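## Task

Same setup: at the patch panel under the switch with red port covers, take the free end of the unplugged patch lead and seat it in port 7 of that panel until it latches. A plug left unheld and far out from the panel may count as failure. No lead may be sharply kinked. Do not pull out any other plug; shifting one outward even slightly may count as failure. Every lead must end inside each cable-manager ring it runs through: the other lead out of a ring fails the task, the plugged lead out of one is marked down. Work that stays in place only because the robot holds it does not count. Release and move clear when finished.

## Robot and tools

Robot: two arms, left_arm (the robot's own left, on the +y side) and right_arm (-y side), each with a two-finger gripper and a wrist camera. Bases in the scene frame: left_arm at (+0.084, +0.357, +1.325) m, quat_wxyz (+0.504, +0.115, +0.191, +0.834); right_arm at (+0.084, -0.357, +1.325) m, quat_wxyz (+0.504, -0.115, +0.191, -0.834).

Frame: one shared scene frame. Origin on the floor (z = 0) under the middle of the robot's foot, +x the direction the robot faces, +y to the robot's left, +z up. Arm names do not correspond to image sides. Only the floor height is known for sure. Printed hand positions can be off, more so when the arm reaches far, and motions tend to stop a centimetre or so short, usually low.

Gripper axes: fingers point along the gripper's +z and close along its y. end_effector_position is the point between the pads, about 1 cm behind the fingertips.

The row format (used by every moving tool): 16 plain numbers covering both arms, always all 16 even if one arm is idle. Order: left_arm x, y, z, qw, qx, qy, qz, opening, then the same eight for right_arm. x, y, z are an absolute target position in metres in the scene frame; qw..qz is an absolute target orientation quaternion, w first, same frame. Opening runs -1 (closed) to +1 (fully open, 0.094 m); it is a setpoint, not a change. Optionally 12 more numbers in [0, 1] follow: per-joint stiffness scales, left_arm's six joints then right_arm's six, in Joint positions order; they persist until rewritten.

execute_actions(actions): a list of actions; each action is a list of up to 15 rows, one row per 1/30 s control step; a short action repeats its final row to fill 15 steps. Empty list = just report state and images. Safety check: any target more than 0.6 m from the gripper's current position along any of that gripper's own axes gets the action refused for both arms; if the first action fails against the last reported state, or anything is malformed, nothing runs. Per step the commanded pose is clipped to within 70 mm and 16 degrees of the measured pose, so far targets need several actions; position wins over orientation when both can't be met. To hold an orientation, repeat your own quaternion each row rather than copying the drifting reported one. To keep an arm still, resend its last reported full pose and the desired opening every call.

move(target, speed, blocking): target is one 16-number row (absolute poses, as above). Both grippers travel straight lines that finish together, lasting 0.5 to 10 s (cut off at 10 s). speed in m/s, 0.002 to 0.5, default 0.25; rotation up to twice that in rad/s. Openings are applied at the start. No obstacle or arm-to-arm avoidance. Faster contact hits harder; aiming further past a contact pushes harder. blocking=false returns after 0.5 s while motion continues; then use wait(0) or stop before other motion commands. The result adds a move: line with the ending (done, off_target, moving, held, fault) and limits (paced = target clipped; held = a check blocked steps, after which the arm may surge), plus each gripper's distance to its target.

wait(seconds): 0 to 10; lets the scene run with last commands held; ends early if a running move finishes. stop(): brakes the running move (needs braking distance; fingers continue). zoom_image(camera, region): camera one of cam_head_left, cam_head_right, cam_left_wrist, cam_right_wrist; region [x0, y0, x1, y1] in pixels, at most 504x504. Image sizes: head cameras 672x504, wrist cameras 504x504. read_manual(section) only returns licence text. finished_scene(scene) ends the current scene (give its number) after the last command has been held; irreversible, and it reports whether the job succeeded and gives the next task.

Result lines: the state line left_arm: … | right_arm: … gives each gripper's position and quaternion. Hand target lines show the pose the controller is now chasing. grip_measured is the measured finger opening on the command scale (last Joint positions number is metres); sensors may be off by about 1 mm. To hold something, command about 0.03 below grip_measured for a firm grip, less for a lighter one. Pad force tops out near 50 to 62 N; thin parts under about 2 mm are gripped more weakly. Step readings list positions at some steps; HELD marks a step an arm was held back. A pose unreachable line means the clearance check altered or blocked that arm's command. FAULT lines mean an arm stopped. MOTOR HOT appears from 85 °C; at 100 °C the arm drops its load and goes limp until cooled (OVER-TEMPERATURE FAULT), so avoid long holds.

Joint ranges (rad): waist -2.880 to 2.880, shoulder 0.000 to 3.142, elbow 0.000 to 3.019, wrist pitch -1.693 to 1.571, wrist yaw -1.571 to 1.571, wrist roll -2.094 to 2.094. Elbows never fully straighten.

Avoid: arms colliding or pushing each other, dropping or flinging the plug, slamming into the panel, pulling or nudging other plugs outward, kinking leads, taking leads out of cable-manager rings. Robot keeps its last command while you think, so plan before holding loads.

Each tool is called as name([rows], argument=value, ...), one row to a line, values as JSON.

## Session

execute_actions(actions=[])

Scene clock: 0.00 s.
left_arm: end_effector_position=(+0.6819, +0.3633, +1.3526) grip_measured=+1.000 end_effector_quat_wxyz=(+0.256, -0.004, +0.967, +0.009) | right_arm: end_effector_position=(+0.6774, -0.3489, +1.3434) grip_measured=+1.000 end_effector_quat_wxyz=(-0.247, +0.009, -0.969, -0.007)
Joint positions: left_arm=[-2.185  1.296  1.002 -0.365 -0.279  0.054  0.094] | right_arm=[ 2.201  1.313  0.997 -0.367  0.256 -0.054  0.094]
Joint velocities: left_arm=[-0.005  0.005 -0.012  0.012 -0.007  0.022  0.   ] | right_arm=[-0.005  0.015 -0.002 -0.002 -0.037  0.007  0.   ]
Hand target (left_arm): +0.693, +0.365, +1.364; +0.270, -0.008, +0.963, +0.008
Hand target (right_arm): +0.685, -0.350, +1.346; +0.251, -0.007, +0.968, +0.007
Joint stiffness scale: left_arm=[1. 1. 1. 1. 1. 1.] | right_arm=[1. 1. 1. 1. 1. 1.]

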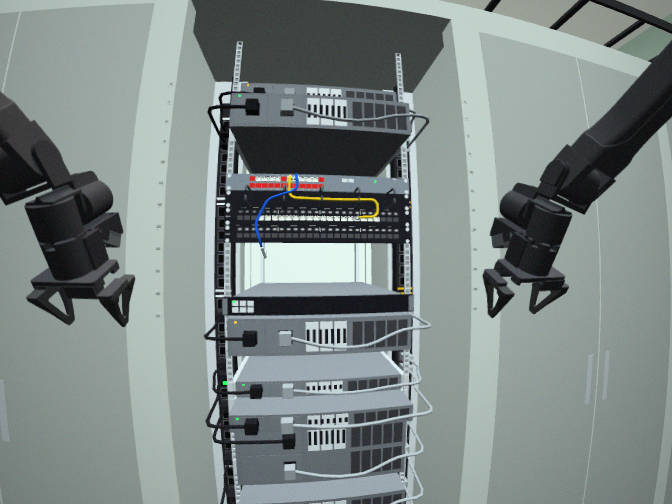

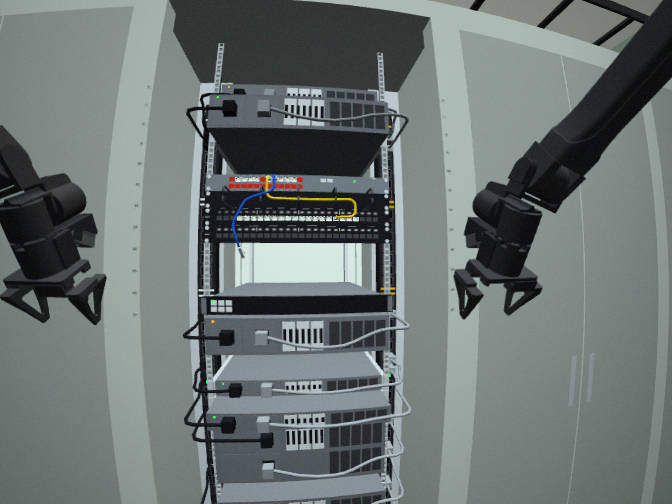

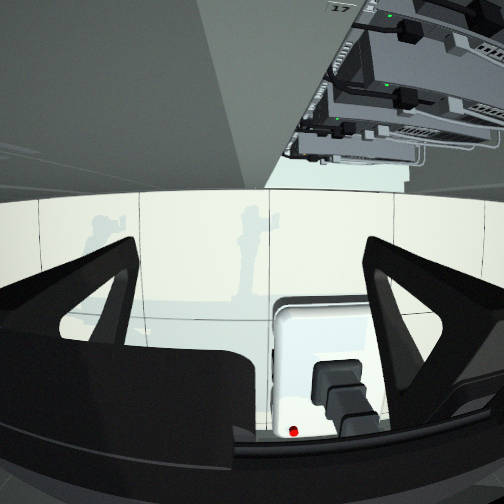

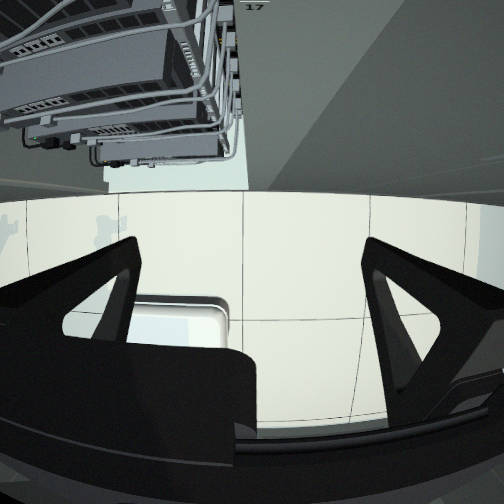

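zoom_image(camera="cam_head_left", region=[220,165,420,275])

Region (220, 165, 420, 275) of cam_head_left's 672x504 image, scaled by 2.520, with more detail than that image has; it fills the top 277 rows of this view, and the rest is white.

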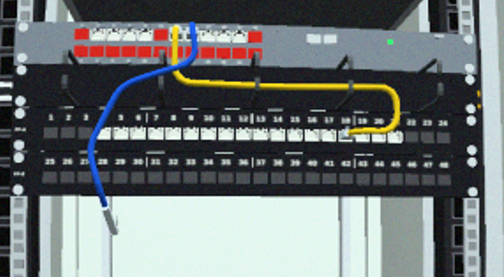

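move(target=[0.80,0.14,1.47,0.707,0,0.707,0,0.5,0.80,-0.10,1.50,0.4545,0.4545,0.5415,0.5415,1], speed=0.2)

Scene clock: 5.77 s.
left_arm: end_effector_position=(+0.7945, +0.1527, +1.4487) grip_measured=+0.502 end_effector_quat_wxyz=(-0.687, -0.002, -0.727, -0.006) | right_arm: end_effector_position=(+0.7875, -0.1036, +1.4852) grip_measured=+1.000 end_effector_quat_wxyz=(+0.454, +0.444, +0.565, +0.527)
Joint positions: left_arm=[-2.556  1.729  1.067  1.044 -0.449  0.397  0.071] | right_arm=[2.608 1.674 1.083 0.921 0.303 1.133 0.094]
Joint velocities: left_arm=[-0.005 -0.024 -0.007 -0.012 -0.022  0.051  0.002] | right_arm=[0.005 0.005 0.002 0.002 0.007 0.037 0.   ]
Hand target (left_arm): +0.802, +0.141, +1.469; +0.706, -0.006, +0.709, -0.001
Hand target (right_arm): +0.799, -0.098, +1.499; +0.459, +0.446, +0.547, +0.540
Off the commanded pose (left_arm): 0.025 m, 3 deg.
Off the commanded pose (right_arm): 0.020 m, 3 deg.
Joint stiffness scale: left_arm=[1. 1. 1. 1. 1. 1.] | right_arm=[1. 1. 1. 1. 1. 1.]
move: off_target (left_arm, right_arm)

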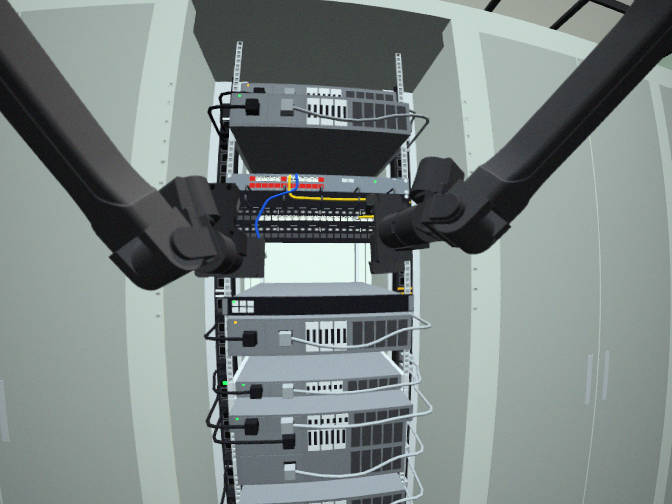

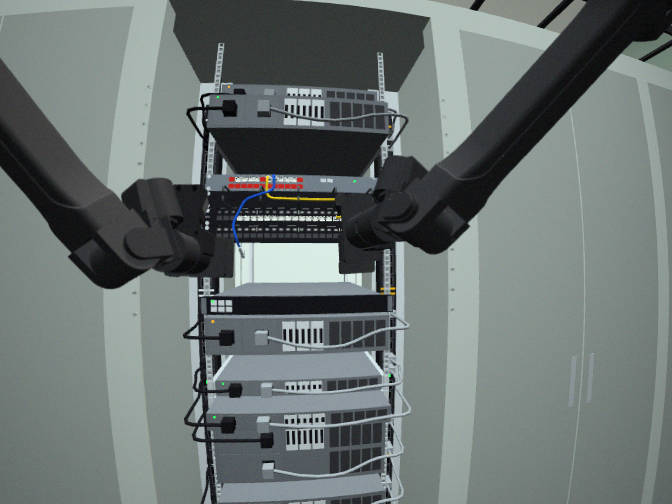

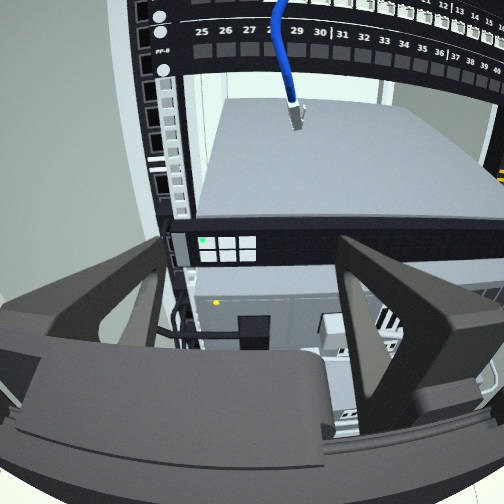

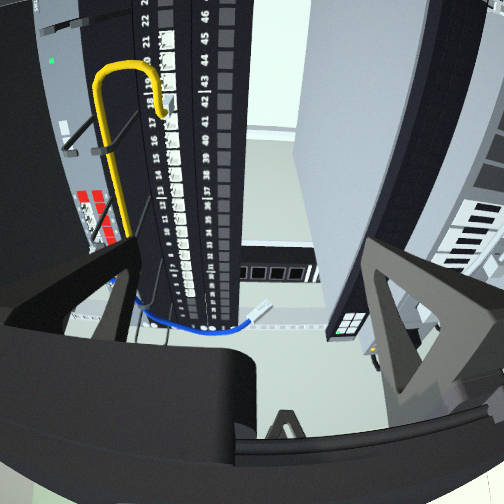

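zoom_image(camera="cam_left_wrist", region=[255,70,335,150])

zoom_image(camera="cam_right_wrist", region=[130,250,290,350])

Region (255, 70, 335, 150) of cam_left_wrist's 504x504 image, scaled by 6.300, with more detail than that image has.

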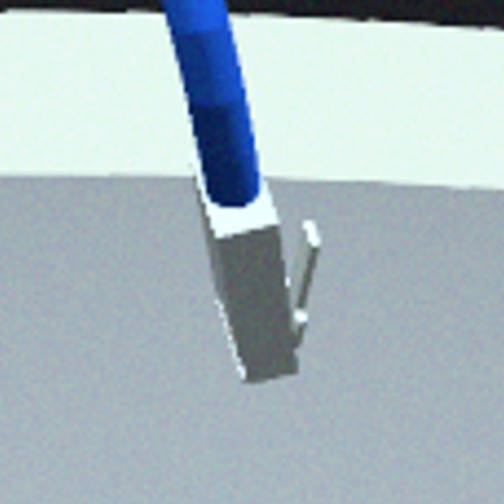

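Region (130, 250, 290, 350) of cam_right_wrist's 504x504 image, scaled by 3.150, with more detail than that image has; it fills the top 315 rows of this view, and the rest is white.

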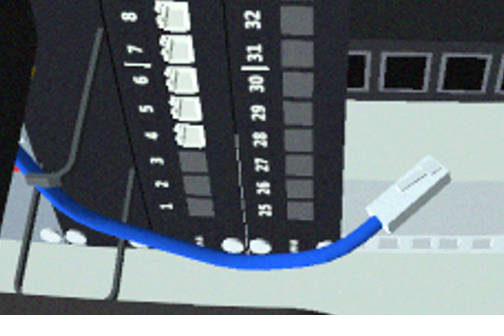

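move(target=[0.88,0.20,1.49,0.293,0.708,0.644,0.006,0.0,0.80,-0.10,1.50,0.4545,0.4545,0.5415,0.5415,1], speed=0.15)

Scene clock: 13.57 s.
left_arm: end_effector_position=(+0.8470, +0.1899, +1.4767) grip_measured=+0.003 end_effector_quat_wxyz=(+0.276, +0.719, +0.638, -0.010) | right_arm: end_effector_position=(+0.7877, -0.1048, +1.4847) grip_measured=+1.000 end_effector_quat_wxyz=(+0.449, +0.453, +0.559, +0.529)
Joint positions: left_arm=[-2.381  1.718  1.922 -1.002  0.021  1.486  0.047] | right_arm=[2.608 1.674 1.083 0.921 0.311 1.156 0.094]
Joint velocities: left_arm=[ 0.015  0.005  0.007  0.002 -0.037  0.051 -0.001] | right_arm=[ 0.015 -0.005  0.007 -0.012 -0.066  0.007  0.   ]
Hand target (left_arm): +0.876, +0.202, +1.491; +0.292, +0.711, +0.640, +0.011
Hand target (right_arm): +0.799, -0.100, +1.500; +0.455, +0.454, +0.542, +0.542
Off the commanded pose (left_arm): 0.037 m, 3 deg.
Off the commanded pose (right_arm): 0.020 m, 3 deg.
Joint stiffness scale: left_arm=[1. 1. 1. 1. 1. 1.] | right_arm=[1. 1. 1. 1. 1. 1.]
move: off_target (left_arm, right_arm)

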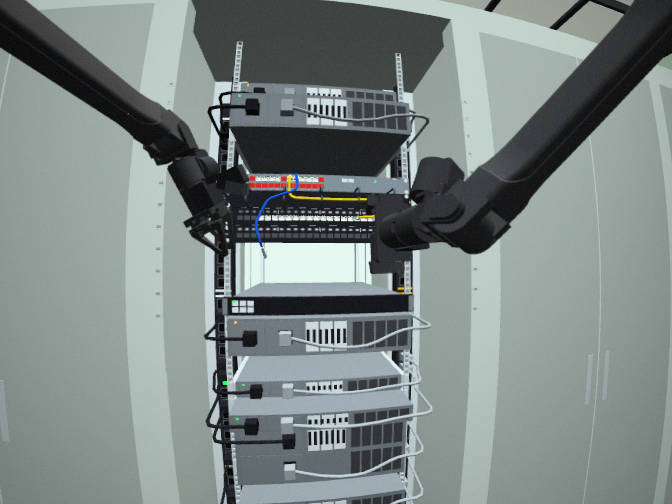

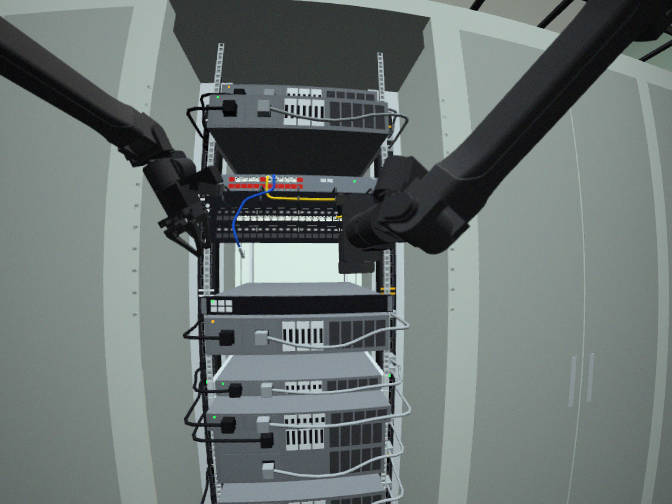

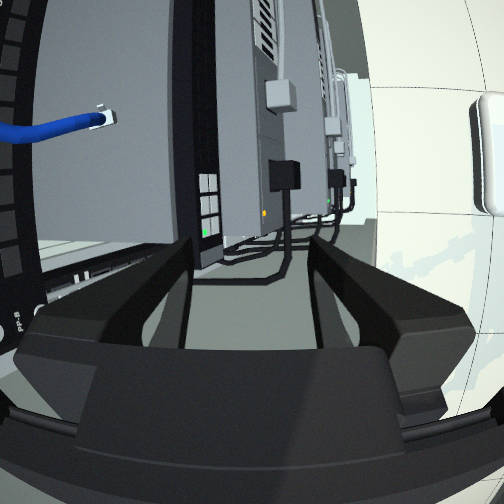

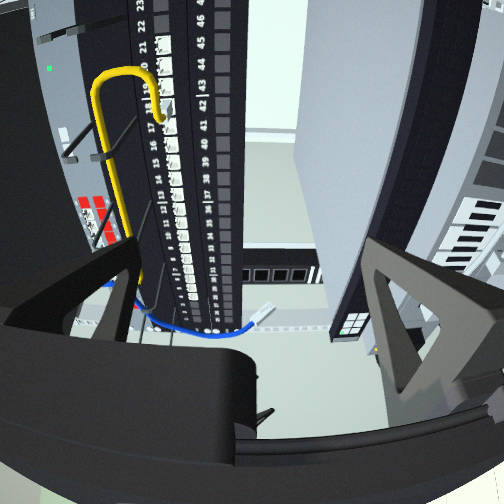

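execute_actions([
  [[0.90,0.195,1.492,0.293,0.708,0.644,0.006,0.0,0.80,-0.10,1.50,0.4545,0.4545,0.5415,0.5415,1]],
  [[0.92,0.19,1.492,0.293,0.708,0.644,0.006,0.0,0.80,-0.10,1.50,0.4545,0.4545,0.5415,0.5415,1]],
  [[0.935,0.185,1.492,0.293,0.708,0.644,0.006,0.0,0.80,-0.10,1.50,0.4545,0.4545,0.5415,0.5415,1]],
  [[0.935,0.18,1.492,0.293,0.708,0.644,0.006,0.0,0.80,-0.10,1.50,0.4545,0.4545,0.5415,0.5415,1]],
])

Scene clock: 15.93 s.
left_arm: end_effector_position=(+0.8361, +0.1915, +1.4728) grip_measured=+0.003 end_effector_quat_wxyz=(+0.253, +0.726, +0.639, -0.028) | right_arm: end_effector_position=(+0.7877, -0.1048, +1.4847) grip_measured=+1.000 end_effector_quat_wxyz=(+0.449, +0.453, +0.559, +0.529)
Joint positions: left_arm=[-2.381  1.725  1.94  -1.073  0.021  1.484  0.047] | right_arm=[2.608 1.674 1.083 0.921 0.311 1.156 0.094]
Joint velocities: left_arm=[-0.015 -0.005 -0.007 -0.002 -0.081  0.007  0.   ] | right_arm=[-0.015 -0.005 -0.012  0.007 -0.022  0.066  0.   ]
Hand target (left_arm): +0.898, +0.188, +1.489; +0.297, +0.705, +0.643, +0.009
Hand target (right_arm): +0.799, -0.100, +1.500; +0.455, +0.454, +0.542, +0.542
Off the commanded pose (left_arm): 0.101 m, 6 deg; position clipped at the last step of the last action.
Off the commanded pose (right_arm): 0.020 m, 3 deg.
Joint stiffness scale: left_arm=[1. 1. 1. 1. 1. 1.] | right_arm=[1. 1. 1. 1. 1. 1.]
Step readings (end_effector_position; steps 1 to 15: 1st action; 16 to 30: 2nd action; 31 to 45: 3rd action; 46 to 60: 4th action):
0: left_arm (+0.8471, +0.1899, +1.4769) | right_arm (+0.7877, -0.1048, +1.4847)
1: left_arm (+0.8471, +0.1895, +1.4764) | right_arm (+0.7877, -0.1048, +1.4847)
2: left_arm (+0.8445, +0.1898, +1.4757) | right_arm (+0.7877, -0.1048, +1.4847)
4: left_arm (+0.8415, +0.1903, +1.4749) | right_arm (+0.7877, -0.1048, +1.4847)
8: left_arm (+0.8395, +0.1906, +1.4742) | right_arm (+0.7877, -0.1048, +1.4847)
15: left_arm (+0.8391, +0.1907, +1.4742) | right_arm (+0.7877, -0.1048, +1.4847)
16: left_arm (+0.8393, +0.1906, +1.4739) | right_arm (+0.7877, -0.1048, +1.4847)
17: left_arm (+0.8381, +0.1908, +1.4735) | right_arm (+0.7877, -0.1048, +1.4847)
19: left_arm (+0.8367, +0.1911, +1.4734) | right_arm (+0.7877, -0.1048, +1.4847)
23: left_arm (+0.8361, +0.1912, +1.4730) | right_arm (+0.7877, -0.1048, +1.4847)
30: left_arm (+0.8360, +0.1912, +1.4729) | right_arm (+0.7877, -0.1048, +1.4847)
31: left_arm (+0.8360, +0.1912, +1.4729) | right_arm (+0.7877, -0.1048, +1.4847)
32: left_arm (+0.8360, +0.1912, +1.4729) | right_arm (+0.7877, -0.1048, +1.4847)
34: left_arm (+0.8360, +0.1912, +1.4729) | right_arm (+0.7877, -0.1048, +1.4847)
38: left_arm (+0.8360, +0.1912, +1.4729) | right_arm (+0.7877, -0.1048, +1.4847)
45: left_arm (+0.8360, +0.1912, +1.4729) | right_arm (+0.7877, -0.1048, +1.4847)
46: left_arm (+0.8360, +0.1913, +1.4729) | right_arm (+0.7877, -0.1048, +1.4847)
47: left_arm (+0.8361, +0.1914, +1.4728) | right_arm (+0.7877, -0.1048, +1.4847)
49: left_arm (+0.8361, +0.1915, +1.4728) | right_arm (+0.7877, -0.1048, +1.4847)
53: left_arm (+0.8361, +0.1915, +1.4728) | right_arm (+0.7877, -0.1048, +1.4847)
60: end_effector_position above

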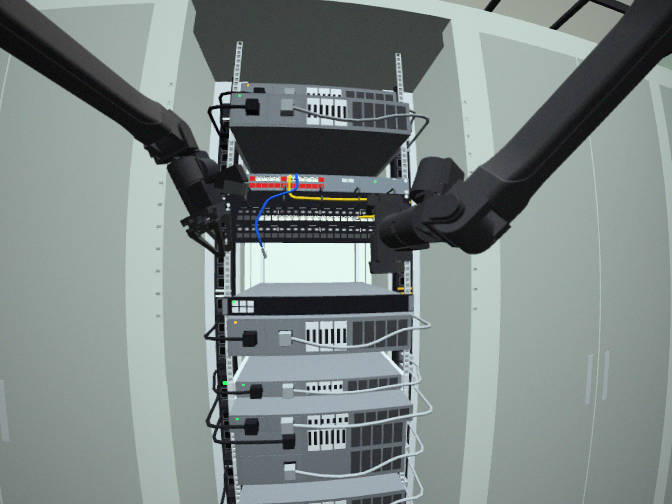

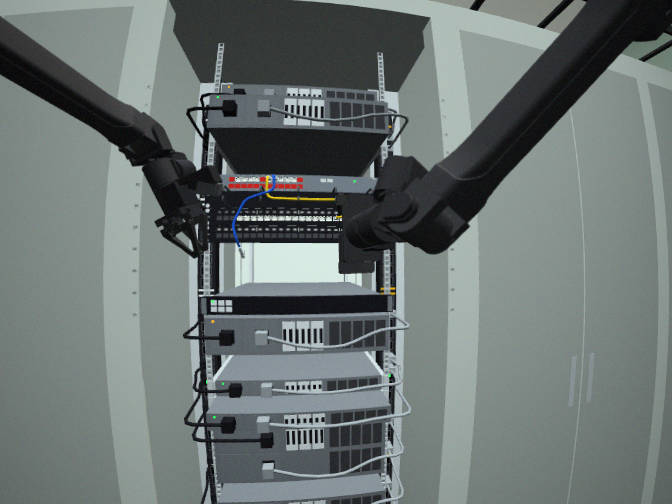

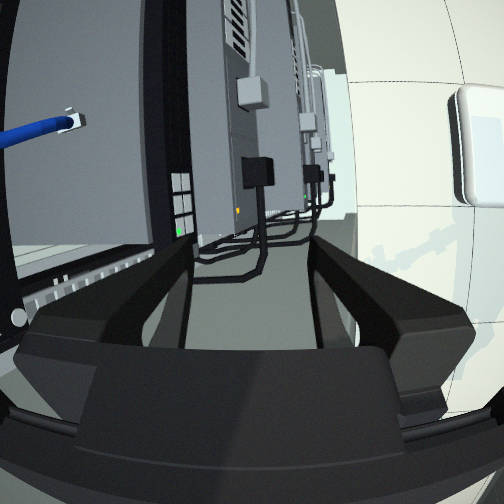

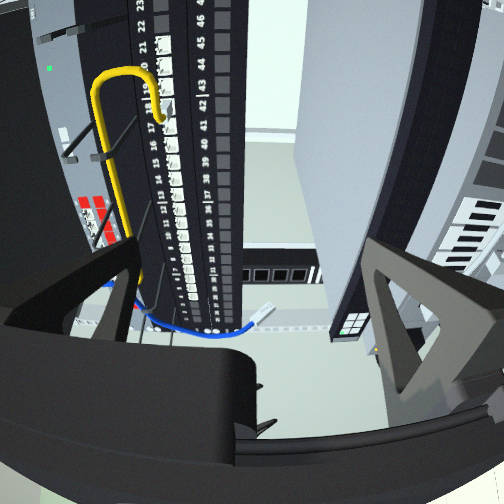

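move(target=[0.81,0.16,1.49,0.242,0.704,0.664,0.061,0.0,0.80,-0.10,1.50,0.4545,0.4545,0.5415,0.5415,1], speed=0.1)

move(target=[0.91,0.16,1.495,0.242,0.704,0.664,0.061,0.0,0.80,-0.10,1.50,0.4545,0.4545,0.5415,0.5415,1], speed=0.06)

Scene clock: 18.07 s.
left_arm: end_effector_position=(+0.8073, +0.1666, +1.4713) grip_measured=+0.003 end_effector_quat_wxyz=(+0.221, +0.711, +0.666, +0.054) | right_arm: end_effector_position=(+0.7877, -0.1048, +1.4847) grip_measured=+1.000 end_effector_quat_wxyz=(+0.449, +0.453, +0.559, +0.529)
Joint positions: left_arm=[-2.49   1.656  1.779 -0.947 -0.232  1.387  0.047] | right_arm=[2.608 1.674 1.083 0.921 0.311 1.156 0.094]
Joint velocities: left_arm=[ 0.005 -0.005 -0.007  0.002 -0.007 -0.051  0.002] | right_arm=[-0.005 -0.024 -0.012 -0.032 -0.066 -0.051  0.   ]
Hand target (left_arm): +0.810, +0.160, +1.490; +0.242, +0.704, +0.665, +0.061
Hand target (right_arm): +0.799, -0.100, +1.500; +0.455, +0.454, +0.542, +0.542
Off the commanded pose (left_arm): 0.020 m, 3 deg.
Off the commanded pose (right_arm): 0.020 m, 3 deg.
Joint stiffness scale: left_arm=[1. 1. 1. 1. 1. 1.] | right_arm=[1. 1. 1. 1. 1. 1.]
move: off_target (left_arm, right_arm)

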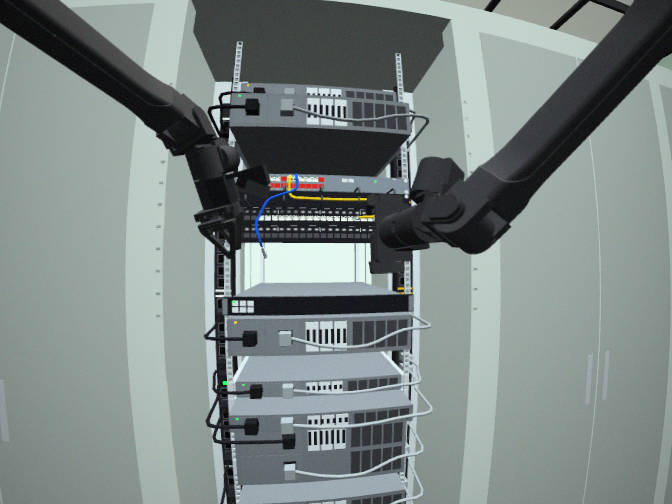

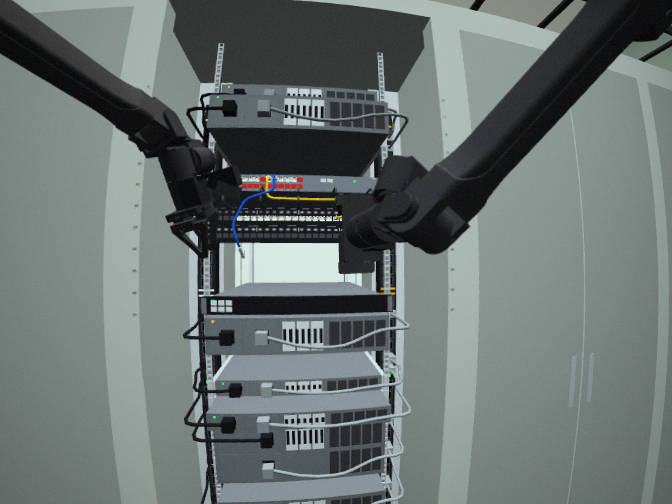

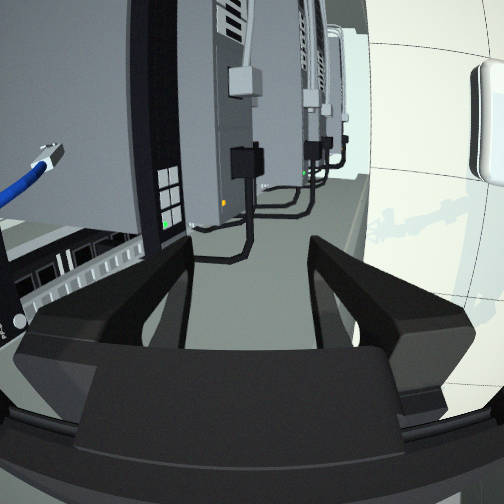

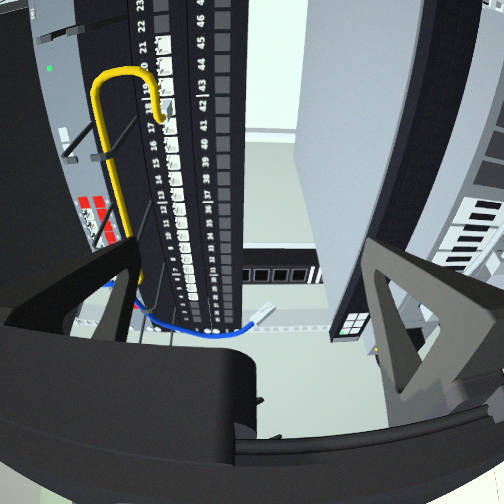

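Scene clock: 20.20 s.
left_arm: end_effector_position=(+0.8941, +0.1443, +1.4840) grip_measured=+0.002 end_effector_quat_wxyz=(+0.236, +0.712, +0.659, +0.051) | right_arm: end_effector_position=(+0.7877, -0.1048, +1.4847) grip_measured=+1.000 end_effector_quat_wxyz=(+0.449, +0.453, +0.559, +0.529)
Joint positions: left_arm=[-2.473  1.92   2.248 -1.127 -0.196  1.412  0.047] | right_arm=[2.608 1.674 1.083 0.921 0.311 1.156 0.094]
Joint velocities: left_arm=[-0.005  0.005 -0.002 -0.007  0.022  0.051  0.001] | right_arm=[-0.005 -0.015 -0.012  0.002  0.037 -0.022  0.   ]
Hand target (left_arm): +0.909, +0.161, +1.495; +0.243, +0.704, +0.664, +0.061
Hand target (right_arm): +0.799, -0.100, +1.500; +0.455, +0.454, +0.542, +0.542
Off the commanded pose (left_arm): 0.025 m, 2 deg.
Off the commanded pose (right_arm): 0.020 m, 3 deg.
Joint stiffness scale: left_arm=[1. 1. 1. 1. 1. 1.] | right_arm=[1. 1. 1. 1. 1. 1.]
move: off_target (left_arm, right_arm)

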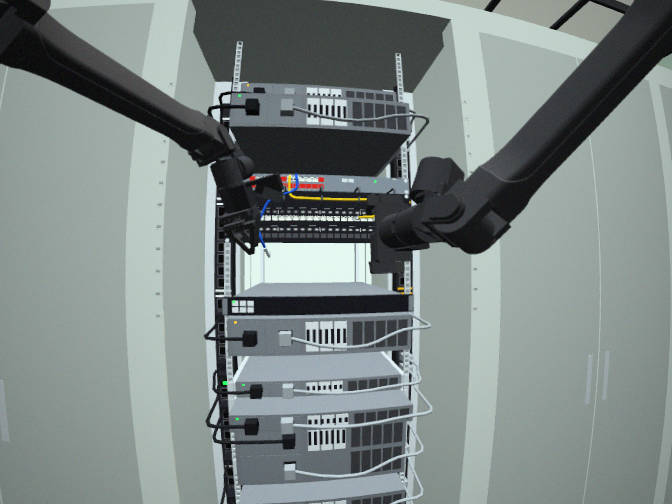

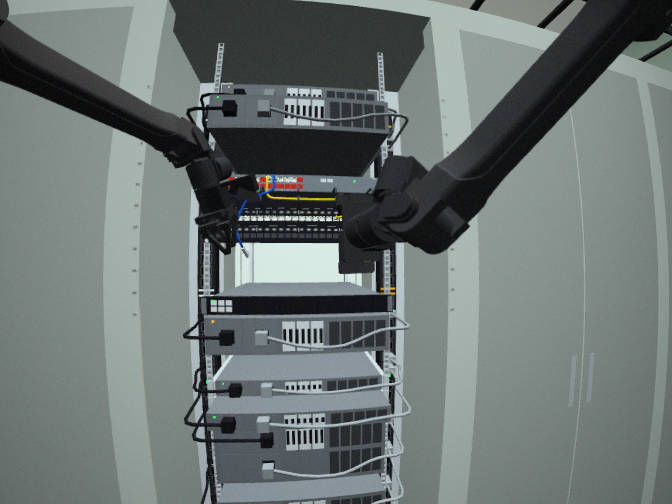

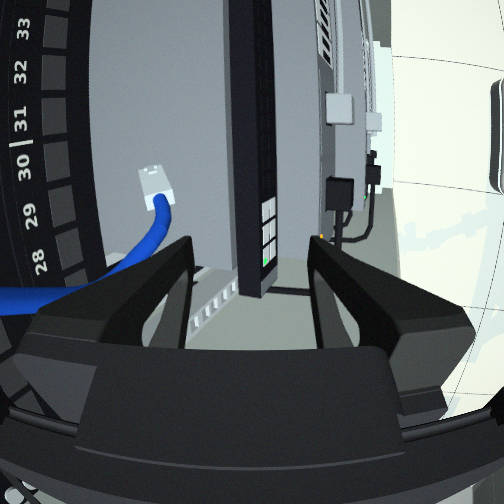

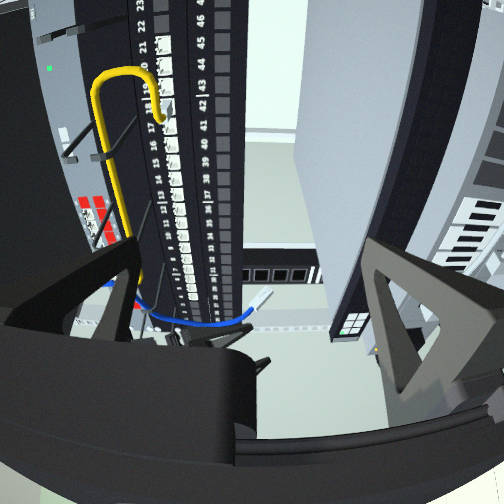

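move(target=[0.82,0.15,1.51,0.35,0.4,0.84,0.0,0.0,0.80,-0.10,1.50,0.4545,0.4545,0.5415,0.5415,1], speed=0.12)

move(target=[0.86,0.135,1.525,0.461,0.062,0.885,-0.032,0.0,0.80,-0.10,1.50,0.4545,0.4545,0.5415,0.5415,1], speed=0.15)

Scene clock: 24.87 s.
left_arm: end_effector_position=(+0.8185, +0.1575, +1.4861) grip_measured=+0.002 end_effector_quat_wxyz=(+0.327, +0.409, +0.852, +0.003) | right_arm: end_effector_position=(+0.7877, -0.1048, +1.4847) grip_measured=+1.000 end_effector_quat_wxyz=(+0.449, +0.453, +0.559, +0.529)
Joint positions: left_arm=[-2.51   1.582  1.621 -0.641 -0.259  0.708  0.047] | right_arm=[2.608 1.674 1.083 0.921 0.311 1.156 0.094]
Joint velocities: left_arm=[-0.015  0.005  0.027  0.007 -0.022 -0.081 -0.   ] | right_arm=[-0.005 -0.005 -0.017  0.002 -0.051  0.051  0.   ]
Hand target (left_arm): +0.820, +0.150, +1.510; +0.352, +0.401, +0.846, -0.000
Hand target (right_arm): +0.799, -0.100, +1.500; +0.455, +0.454, +0.542, +0.542
Off the commanded pose (left_arm): 0.025 m, 3 deg.
Off the commanded pose (right_arm): 0.020 m, 3 deg.
Joint stiffness scale: left_arm=[1. 1. 1. 1. 1. 1.] | right_arm=[1. 1. 1. 1. 1. 1.]
move: off_target (left_arm, right_arm)

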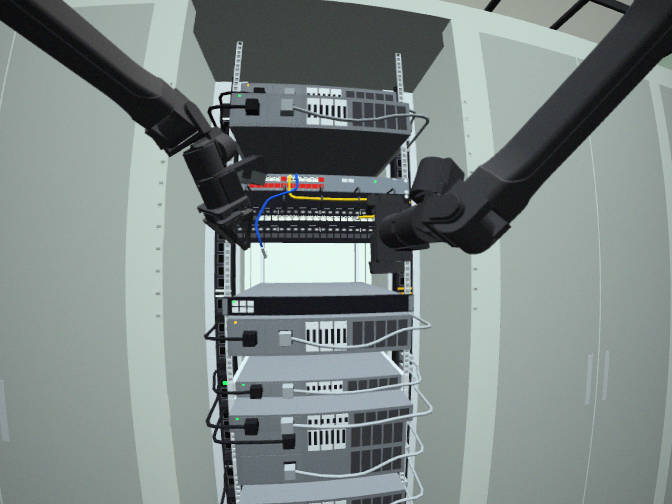

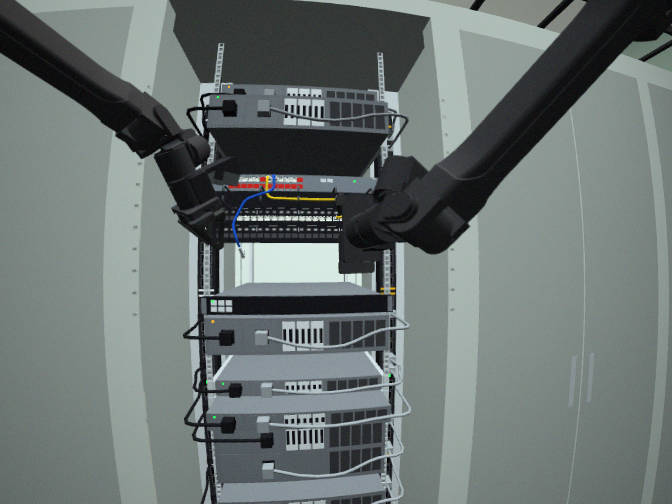

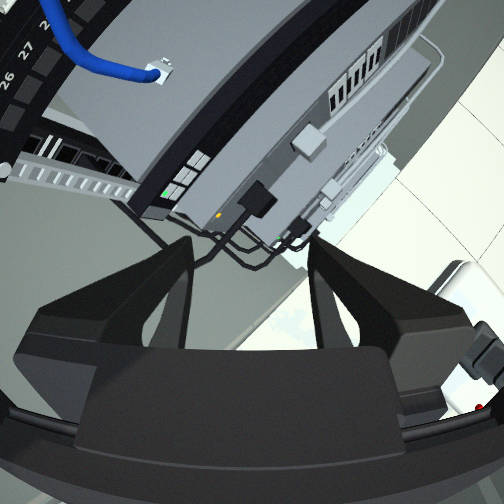

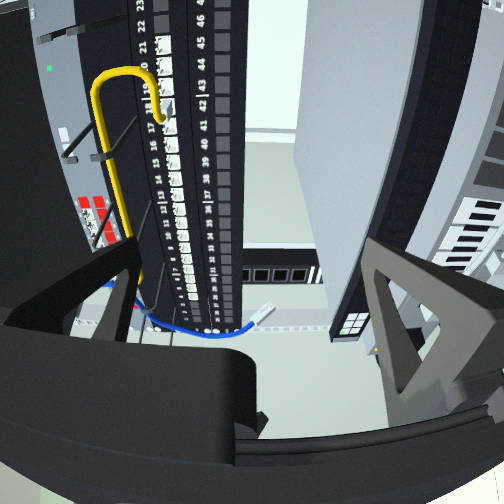

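Scene clock: 27.83 s.
left_arm: end_effector_position=(+0.8586, +0.1519, +1.5209) grip_measured=+0.002 end_effector_quat_wxyz=(+0.450, +0.064, +0.891, -0.022) | right_arm: end_effector_position=(+0.7877, -0.1048, +1.4847) grip_measured=+1.000 end_effector_quat_wxyz=(+0.449, +0.453, +0.559, +0.529)
Joint positions: left_arm=[-2.566  1.596  1.568 -0.257 -0.488  0.144  0.047] | right_arm=[2.608 1.674 1.083 0.921 0.311 1.156 0.094]
Joint velocities: left_arm=[-0.024 -0.005 -0.002  0.022 -0.022 -0.037 -0.   ] | right_arm=[ 0.005 -0.005 -0.017 -0.002  0.139 -0.037  0.   ]
Hand target (left_arm): +0.859, +0.135, +1.525; +0.460, +0.060, +0.885, -0.033
Hand target (right_arm): +0.799, -0.100, +1.500; +0.455, +0.454, +0.542, +0.542
Off the commanded pose (left_arm): 0.017 m, 2 deg.
Off the commanded pose (right_arm): 0.020 m, 3 deg.
Joint stiffness scale: left_arm=[1. 1. 1. 1. 1. 1.] | right_arm=[1. 1. 1. 1. 1. 1.]
move: off_target (left_arm, right_arm)

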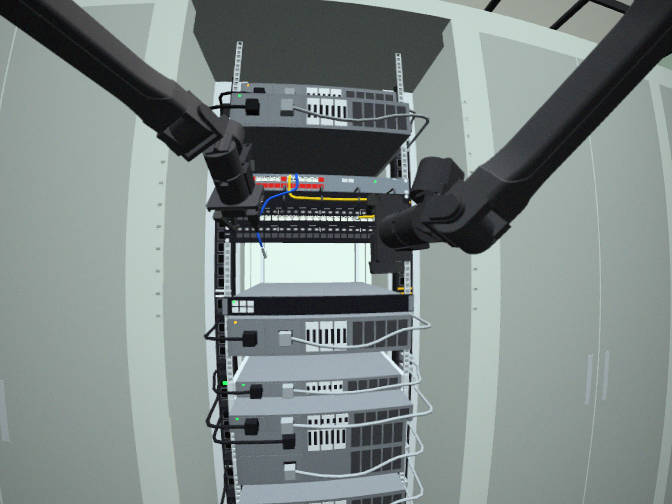

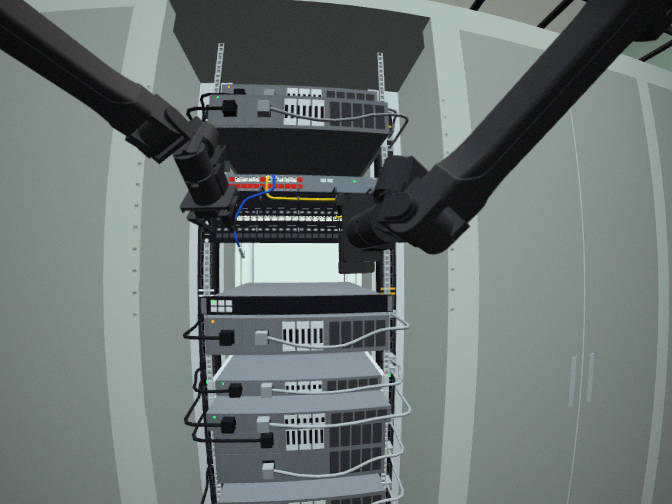

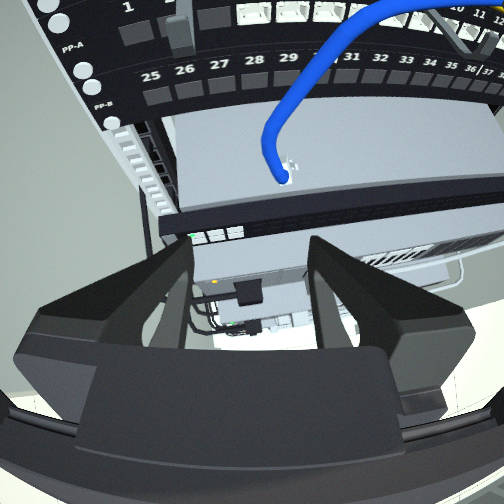

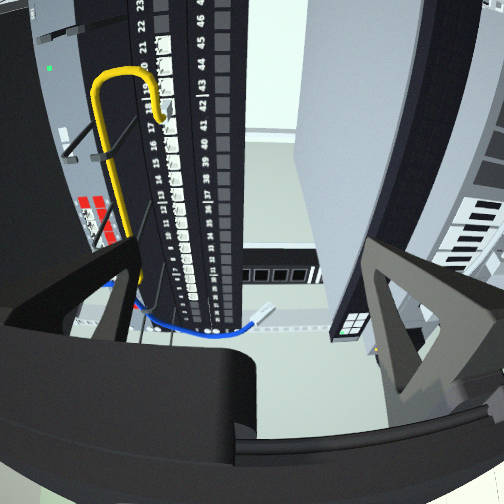

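move(target=[0.90,0.115,1.50,0.461,0.062,0.885,-0.032,0.0,0.80,-0.10,1.50,0.4545,0.4545,0.5415,0.5415,1], speed=0.06)

Scene clock: 29.50 s.
left_arm: end_effector_position=(+0.8807, +0.1201, +1.4786) grip_measured=+0.002 end_effector_quat_wxyz=(+0.436, +0.074, +0.897, -0.025) | right_arm: end_effector_position=(+0.7877, -0.1048, +1.4847) grip_measured=+1.000 end_effector_quat_wxyz=(+0.449, +0.453, +0.559, +0.529)
Joint positions: left_arm=[-2.566  1.722  1.655 -0.254 -0.475  0.142  0.047] | right_arm=[2.608 1.674 1.083 0.921 0.311 1.156 0.094]
Joint velocities: left_arm=[-0.015 -0.005  0.012  0.007 -0.037  0.051 -0.001] | right_arm=[-0.005 -0.005  0.002 -0.012 -0.139  0.022  0.   ]
Hand target (left_arm): +0.898, +0.116, +1.500; +0.461, +0.062, +0.885, -0.032
Hand target (right_arm): +0.799, -0.100, +1.500; +0.455, +0.454, +0.542, +0.542
Off the commanded pose (left_arm): 0.029 m, 4 deg.
Off the commanded pose (right_arm): 0.020 m, 3 deg.
Joint stiffness scale: left_arm=[1. 1. 1. 1. 1. 1.] | right_arm=[1. 1. 1. 1. 1. 1.]
move: off_target (left_arm, right_arm)

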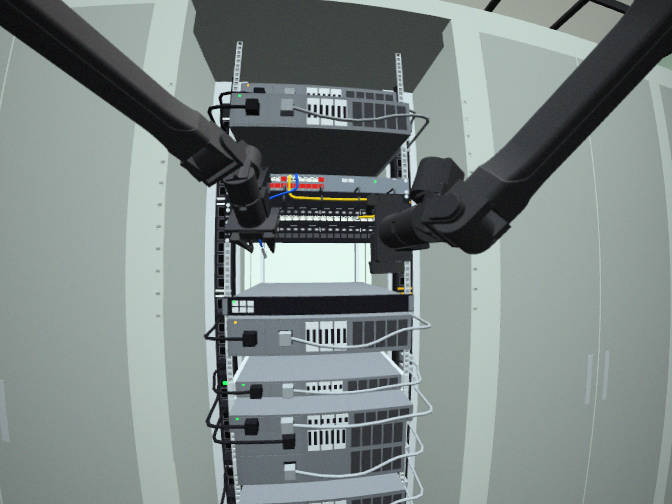

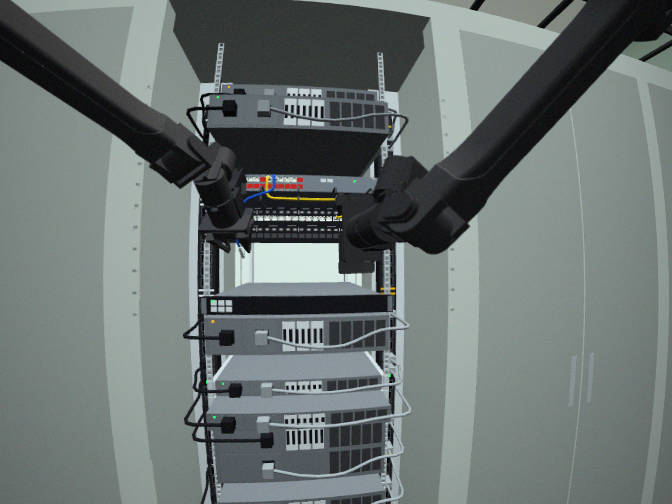

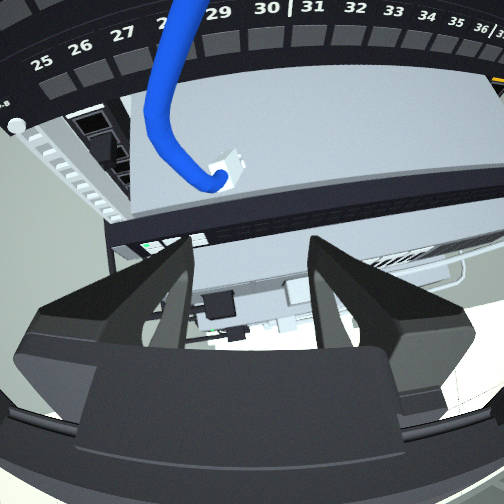

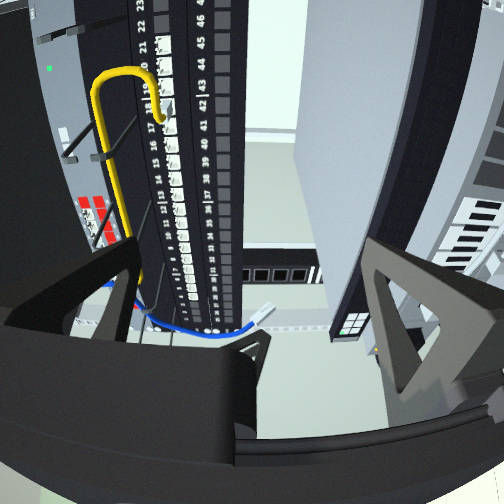

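execute_actions([
  [[0.91,0.135,1.50,0.457,0.12,0.879,-0.062,0.0,0.80,-0.10,1.50,0.4545,0.4545,0.5415,0.5415,1]],
  [[0.92,0.145,1.497,0.457,0.12,0.879,-0.062,0.0,0.80,-0.10,1.50,0.4545,0.4545,0.5415,0.5415,1]],
  [[0.93,0.148,1.495,0.457,0.12,0.879,-0.062,0.0,0.80,-0.10,1.50,0.4545,0.4545,0.5415,0.5415,1]],
])

zoom_image(camera="cam_right_wrist", region=[200,270,320,360])

Scene clock: 31.33 s.
left_arm: end_effector_position=(+0.9098, +0.1327, +1.4882) grip_measured=+0.002 end_effector_quat_wxyz=(+0.451, +0.129, +0.880, -0.071) | right_arm: end_effector_position=(+0.7877, -0.1048, +1.4847) grip_measured=+1.000 end_effector_quat_wxyz=(+0.449, +0.453, +0.559, +0.529)
Joint positions: left_arm=[-2.499  1.736  1.724 -0.279 -0.277  0.233  0.047] | right_arm=[2.608 1.674 1.083 0.921 0.311 1.156 0.094]
Joint velocities: left_arm=[-0.024 -0.005  0.002  0.007 -0.007 -0.037 -0.   ] | right_arm=[-0.005  0.005 -0.002 -0.002 -0.007 -0.051  0.   ]
Hand target (left_arm): +0.928, +0.149, +1.495; +0.458, +0.120, +0.879, -0.062
Hand target (right_arm): +0.799, -0.100, +1.500; +0.455, +0.454, +0.542, +0.542
Off the commanded pose (left_arm): 0.026 m, 2 deg.
Off the commanded pose (right_arm): 0.020 m, 3 deg.
Joint stiffness scale: left_arm=[1. 1. 1. 1. 1. 1.] | right_arm=[1. 1. 1. 1. 1. 1.]
Step readings (end_effector_position; steps 1 to 15: 1st action; 16 to 30: 2nd action; 31 to 45: 3rd action):
0: left_arm (+0.8807, +0.1201, +1.4786) | right_arm (+0.7877, -0.1048, +1.4847)
1: left_arm (+0.8806, +0.1115, +1.4789) | right_arm (+0.7877, -0.1048, +1.4847)
2: left_arm (+0.8808, +0.1047, +1.4801) | right_arm (+0.7877, -0.1048, +1.4847)
4: left_arm (+0.8826, +0.1056, +1.4790) | right_arm (+0.7877, -0.1048, +1.4847)
8: left_arm (+0.8888, +0.1183, +1.4759) | right_arm (+0.7877, -0.1048, +1.4847)
15: left_arm (+0.8919, +0.1232, +1.4765) | right_arm (+0.7877, -0.1048, +1.4847)
16: left_arm (+0.8924, +0.1226, +1.4772) | right_arm (+0.7877, -0.1048, +1.4847)
17: left_arm (+0.8929, +0.1222, +1.4779) | right_arm (+0.7877, -0.1048, +1.4847)
19: left_arm (+0.8952, +0.1245, +1.4795) | right_arm (+0.7877, -0.1048, +1.4847)
23: left_arm (+0.9007, +0.1306, +1.4840) | right_arm (+0.7877, -0.1048, +1.4847)
30: left_arm (+0.9019, +0.1321, +1.4851) | right_arm (+0.7877, -0.1048, +1.4847)
31: left_arm (+0.9023, +0.1318, +1.4853) | right_arm (+0.7877, -0.1048, +1.4847)
32: left_arm (+0.9037, +0.1314, +1.4861) | right_arm (+0.7877, -0.1048, +1.4847)
34: left_arm (+0.9075, +0.1321, +1.4877) | right_arm (+0.7877, -0.1048, +1.4847)
38: left_arm (+0.9098, +0.1327, +1.4882) | right_arm (+0.7877, -0.1048, +1.4847)
45: end_effector_position above

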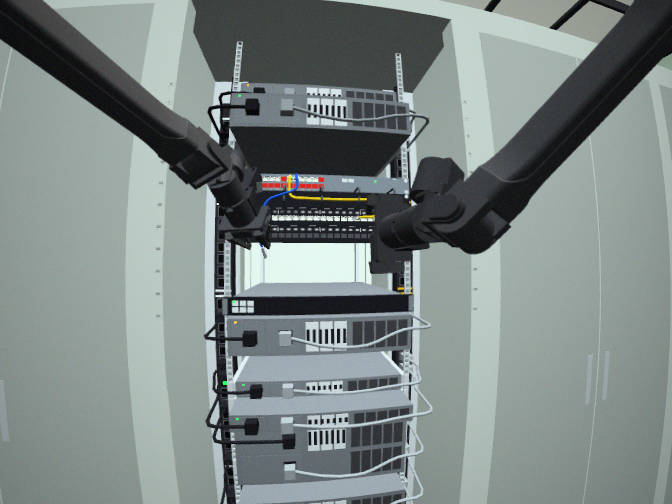

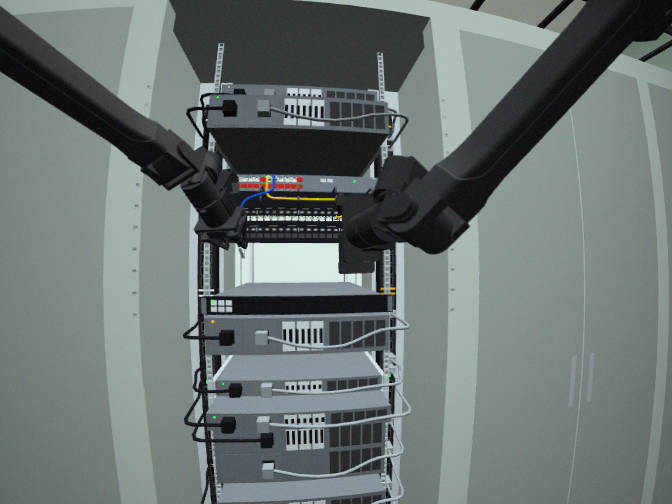

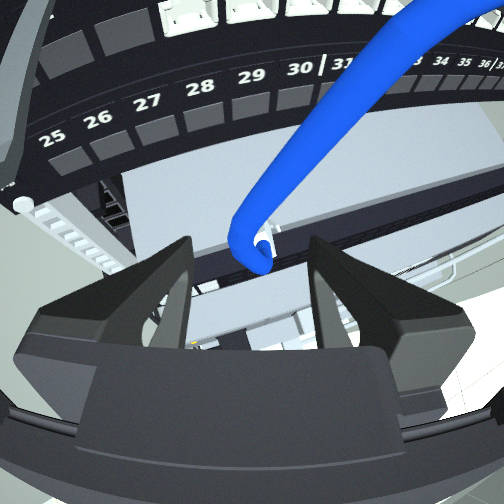

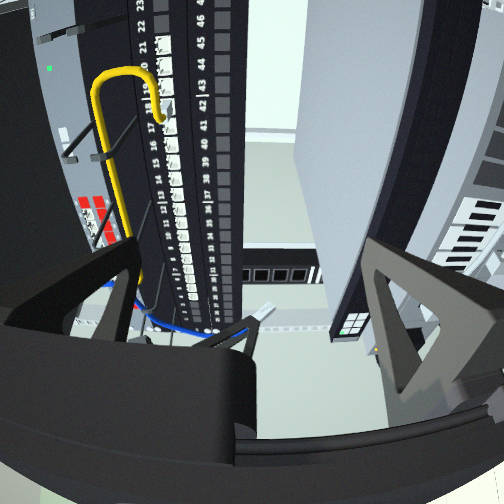

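Region (200, 270, 320, 360) of cam_right_wrist's 504x504 image, scaled by 4.200, with more detail than that image has; it fills the top 378 rows of this view, and the rest is white.

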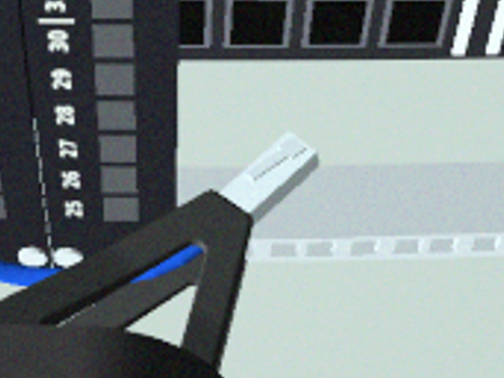

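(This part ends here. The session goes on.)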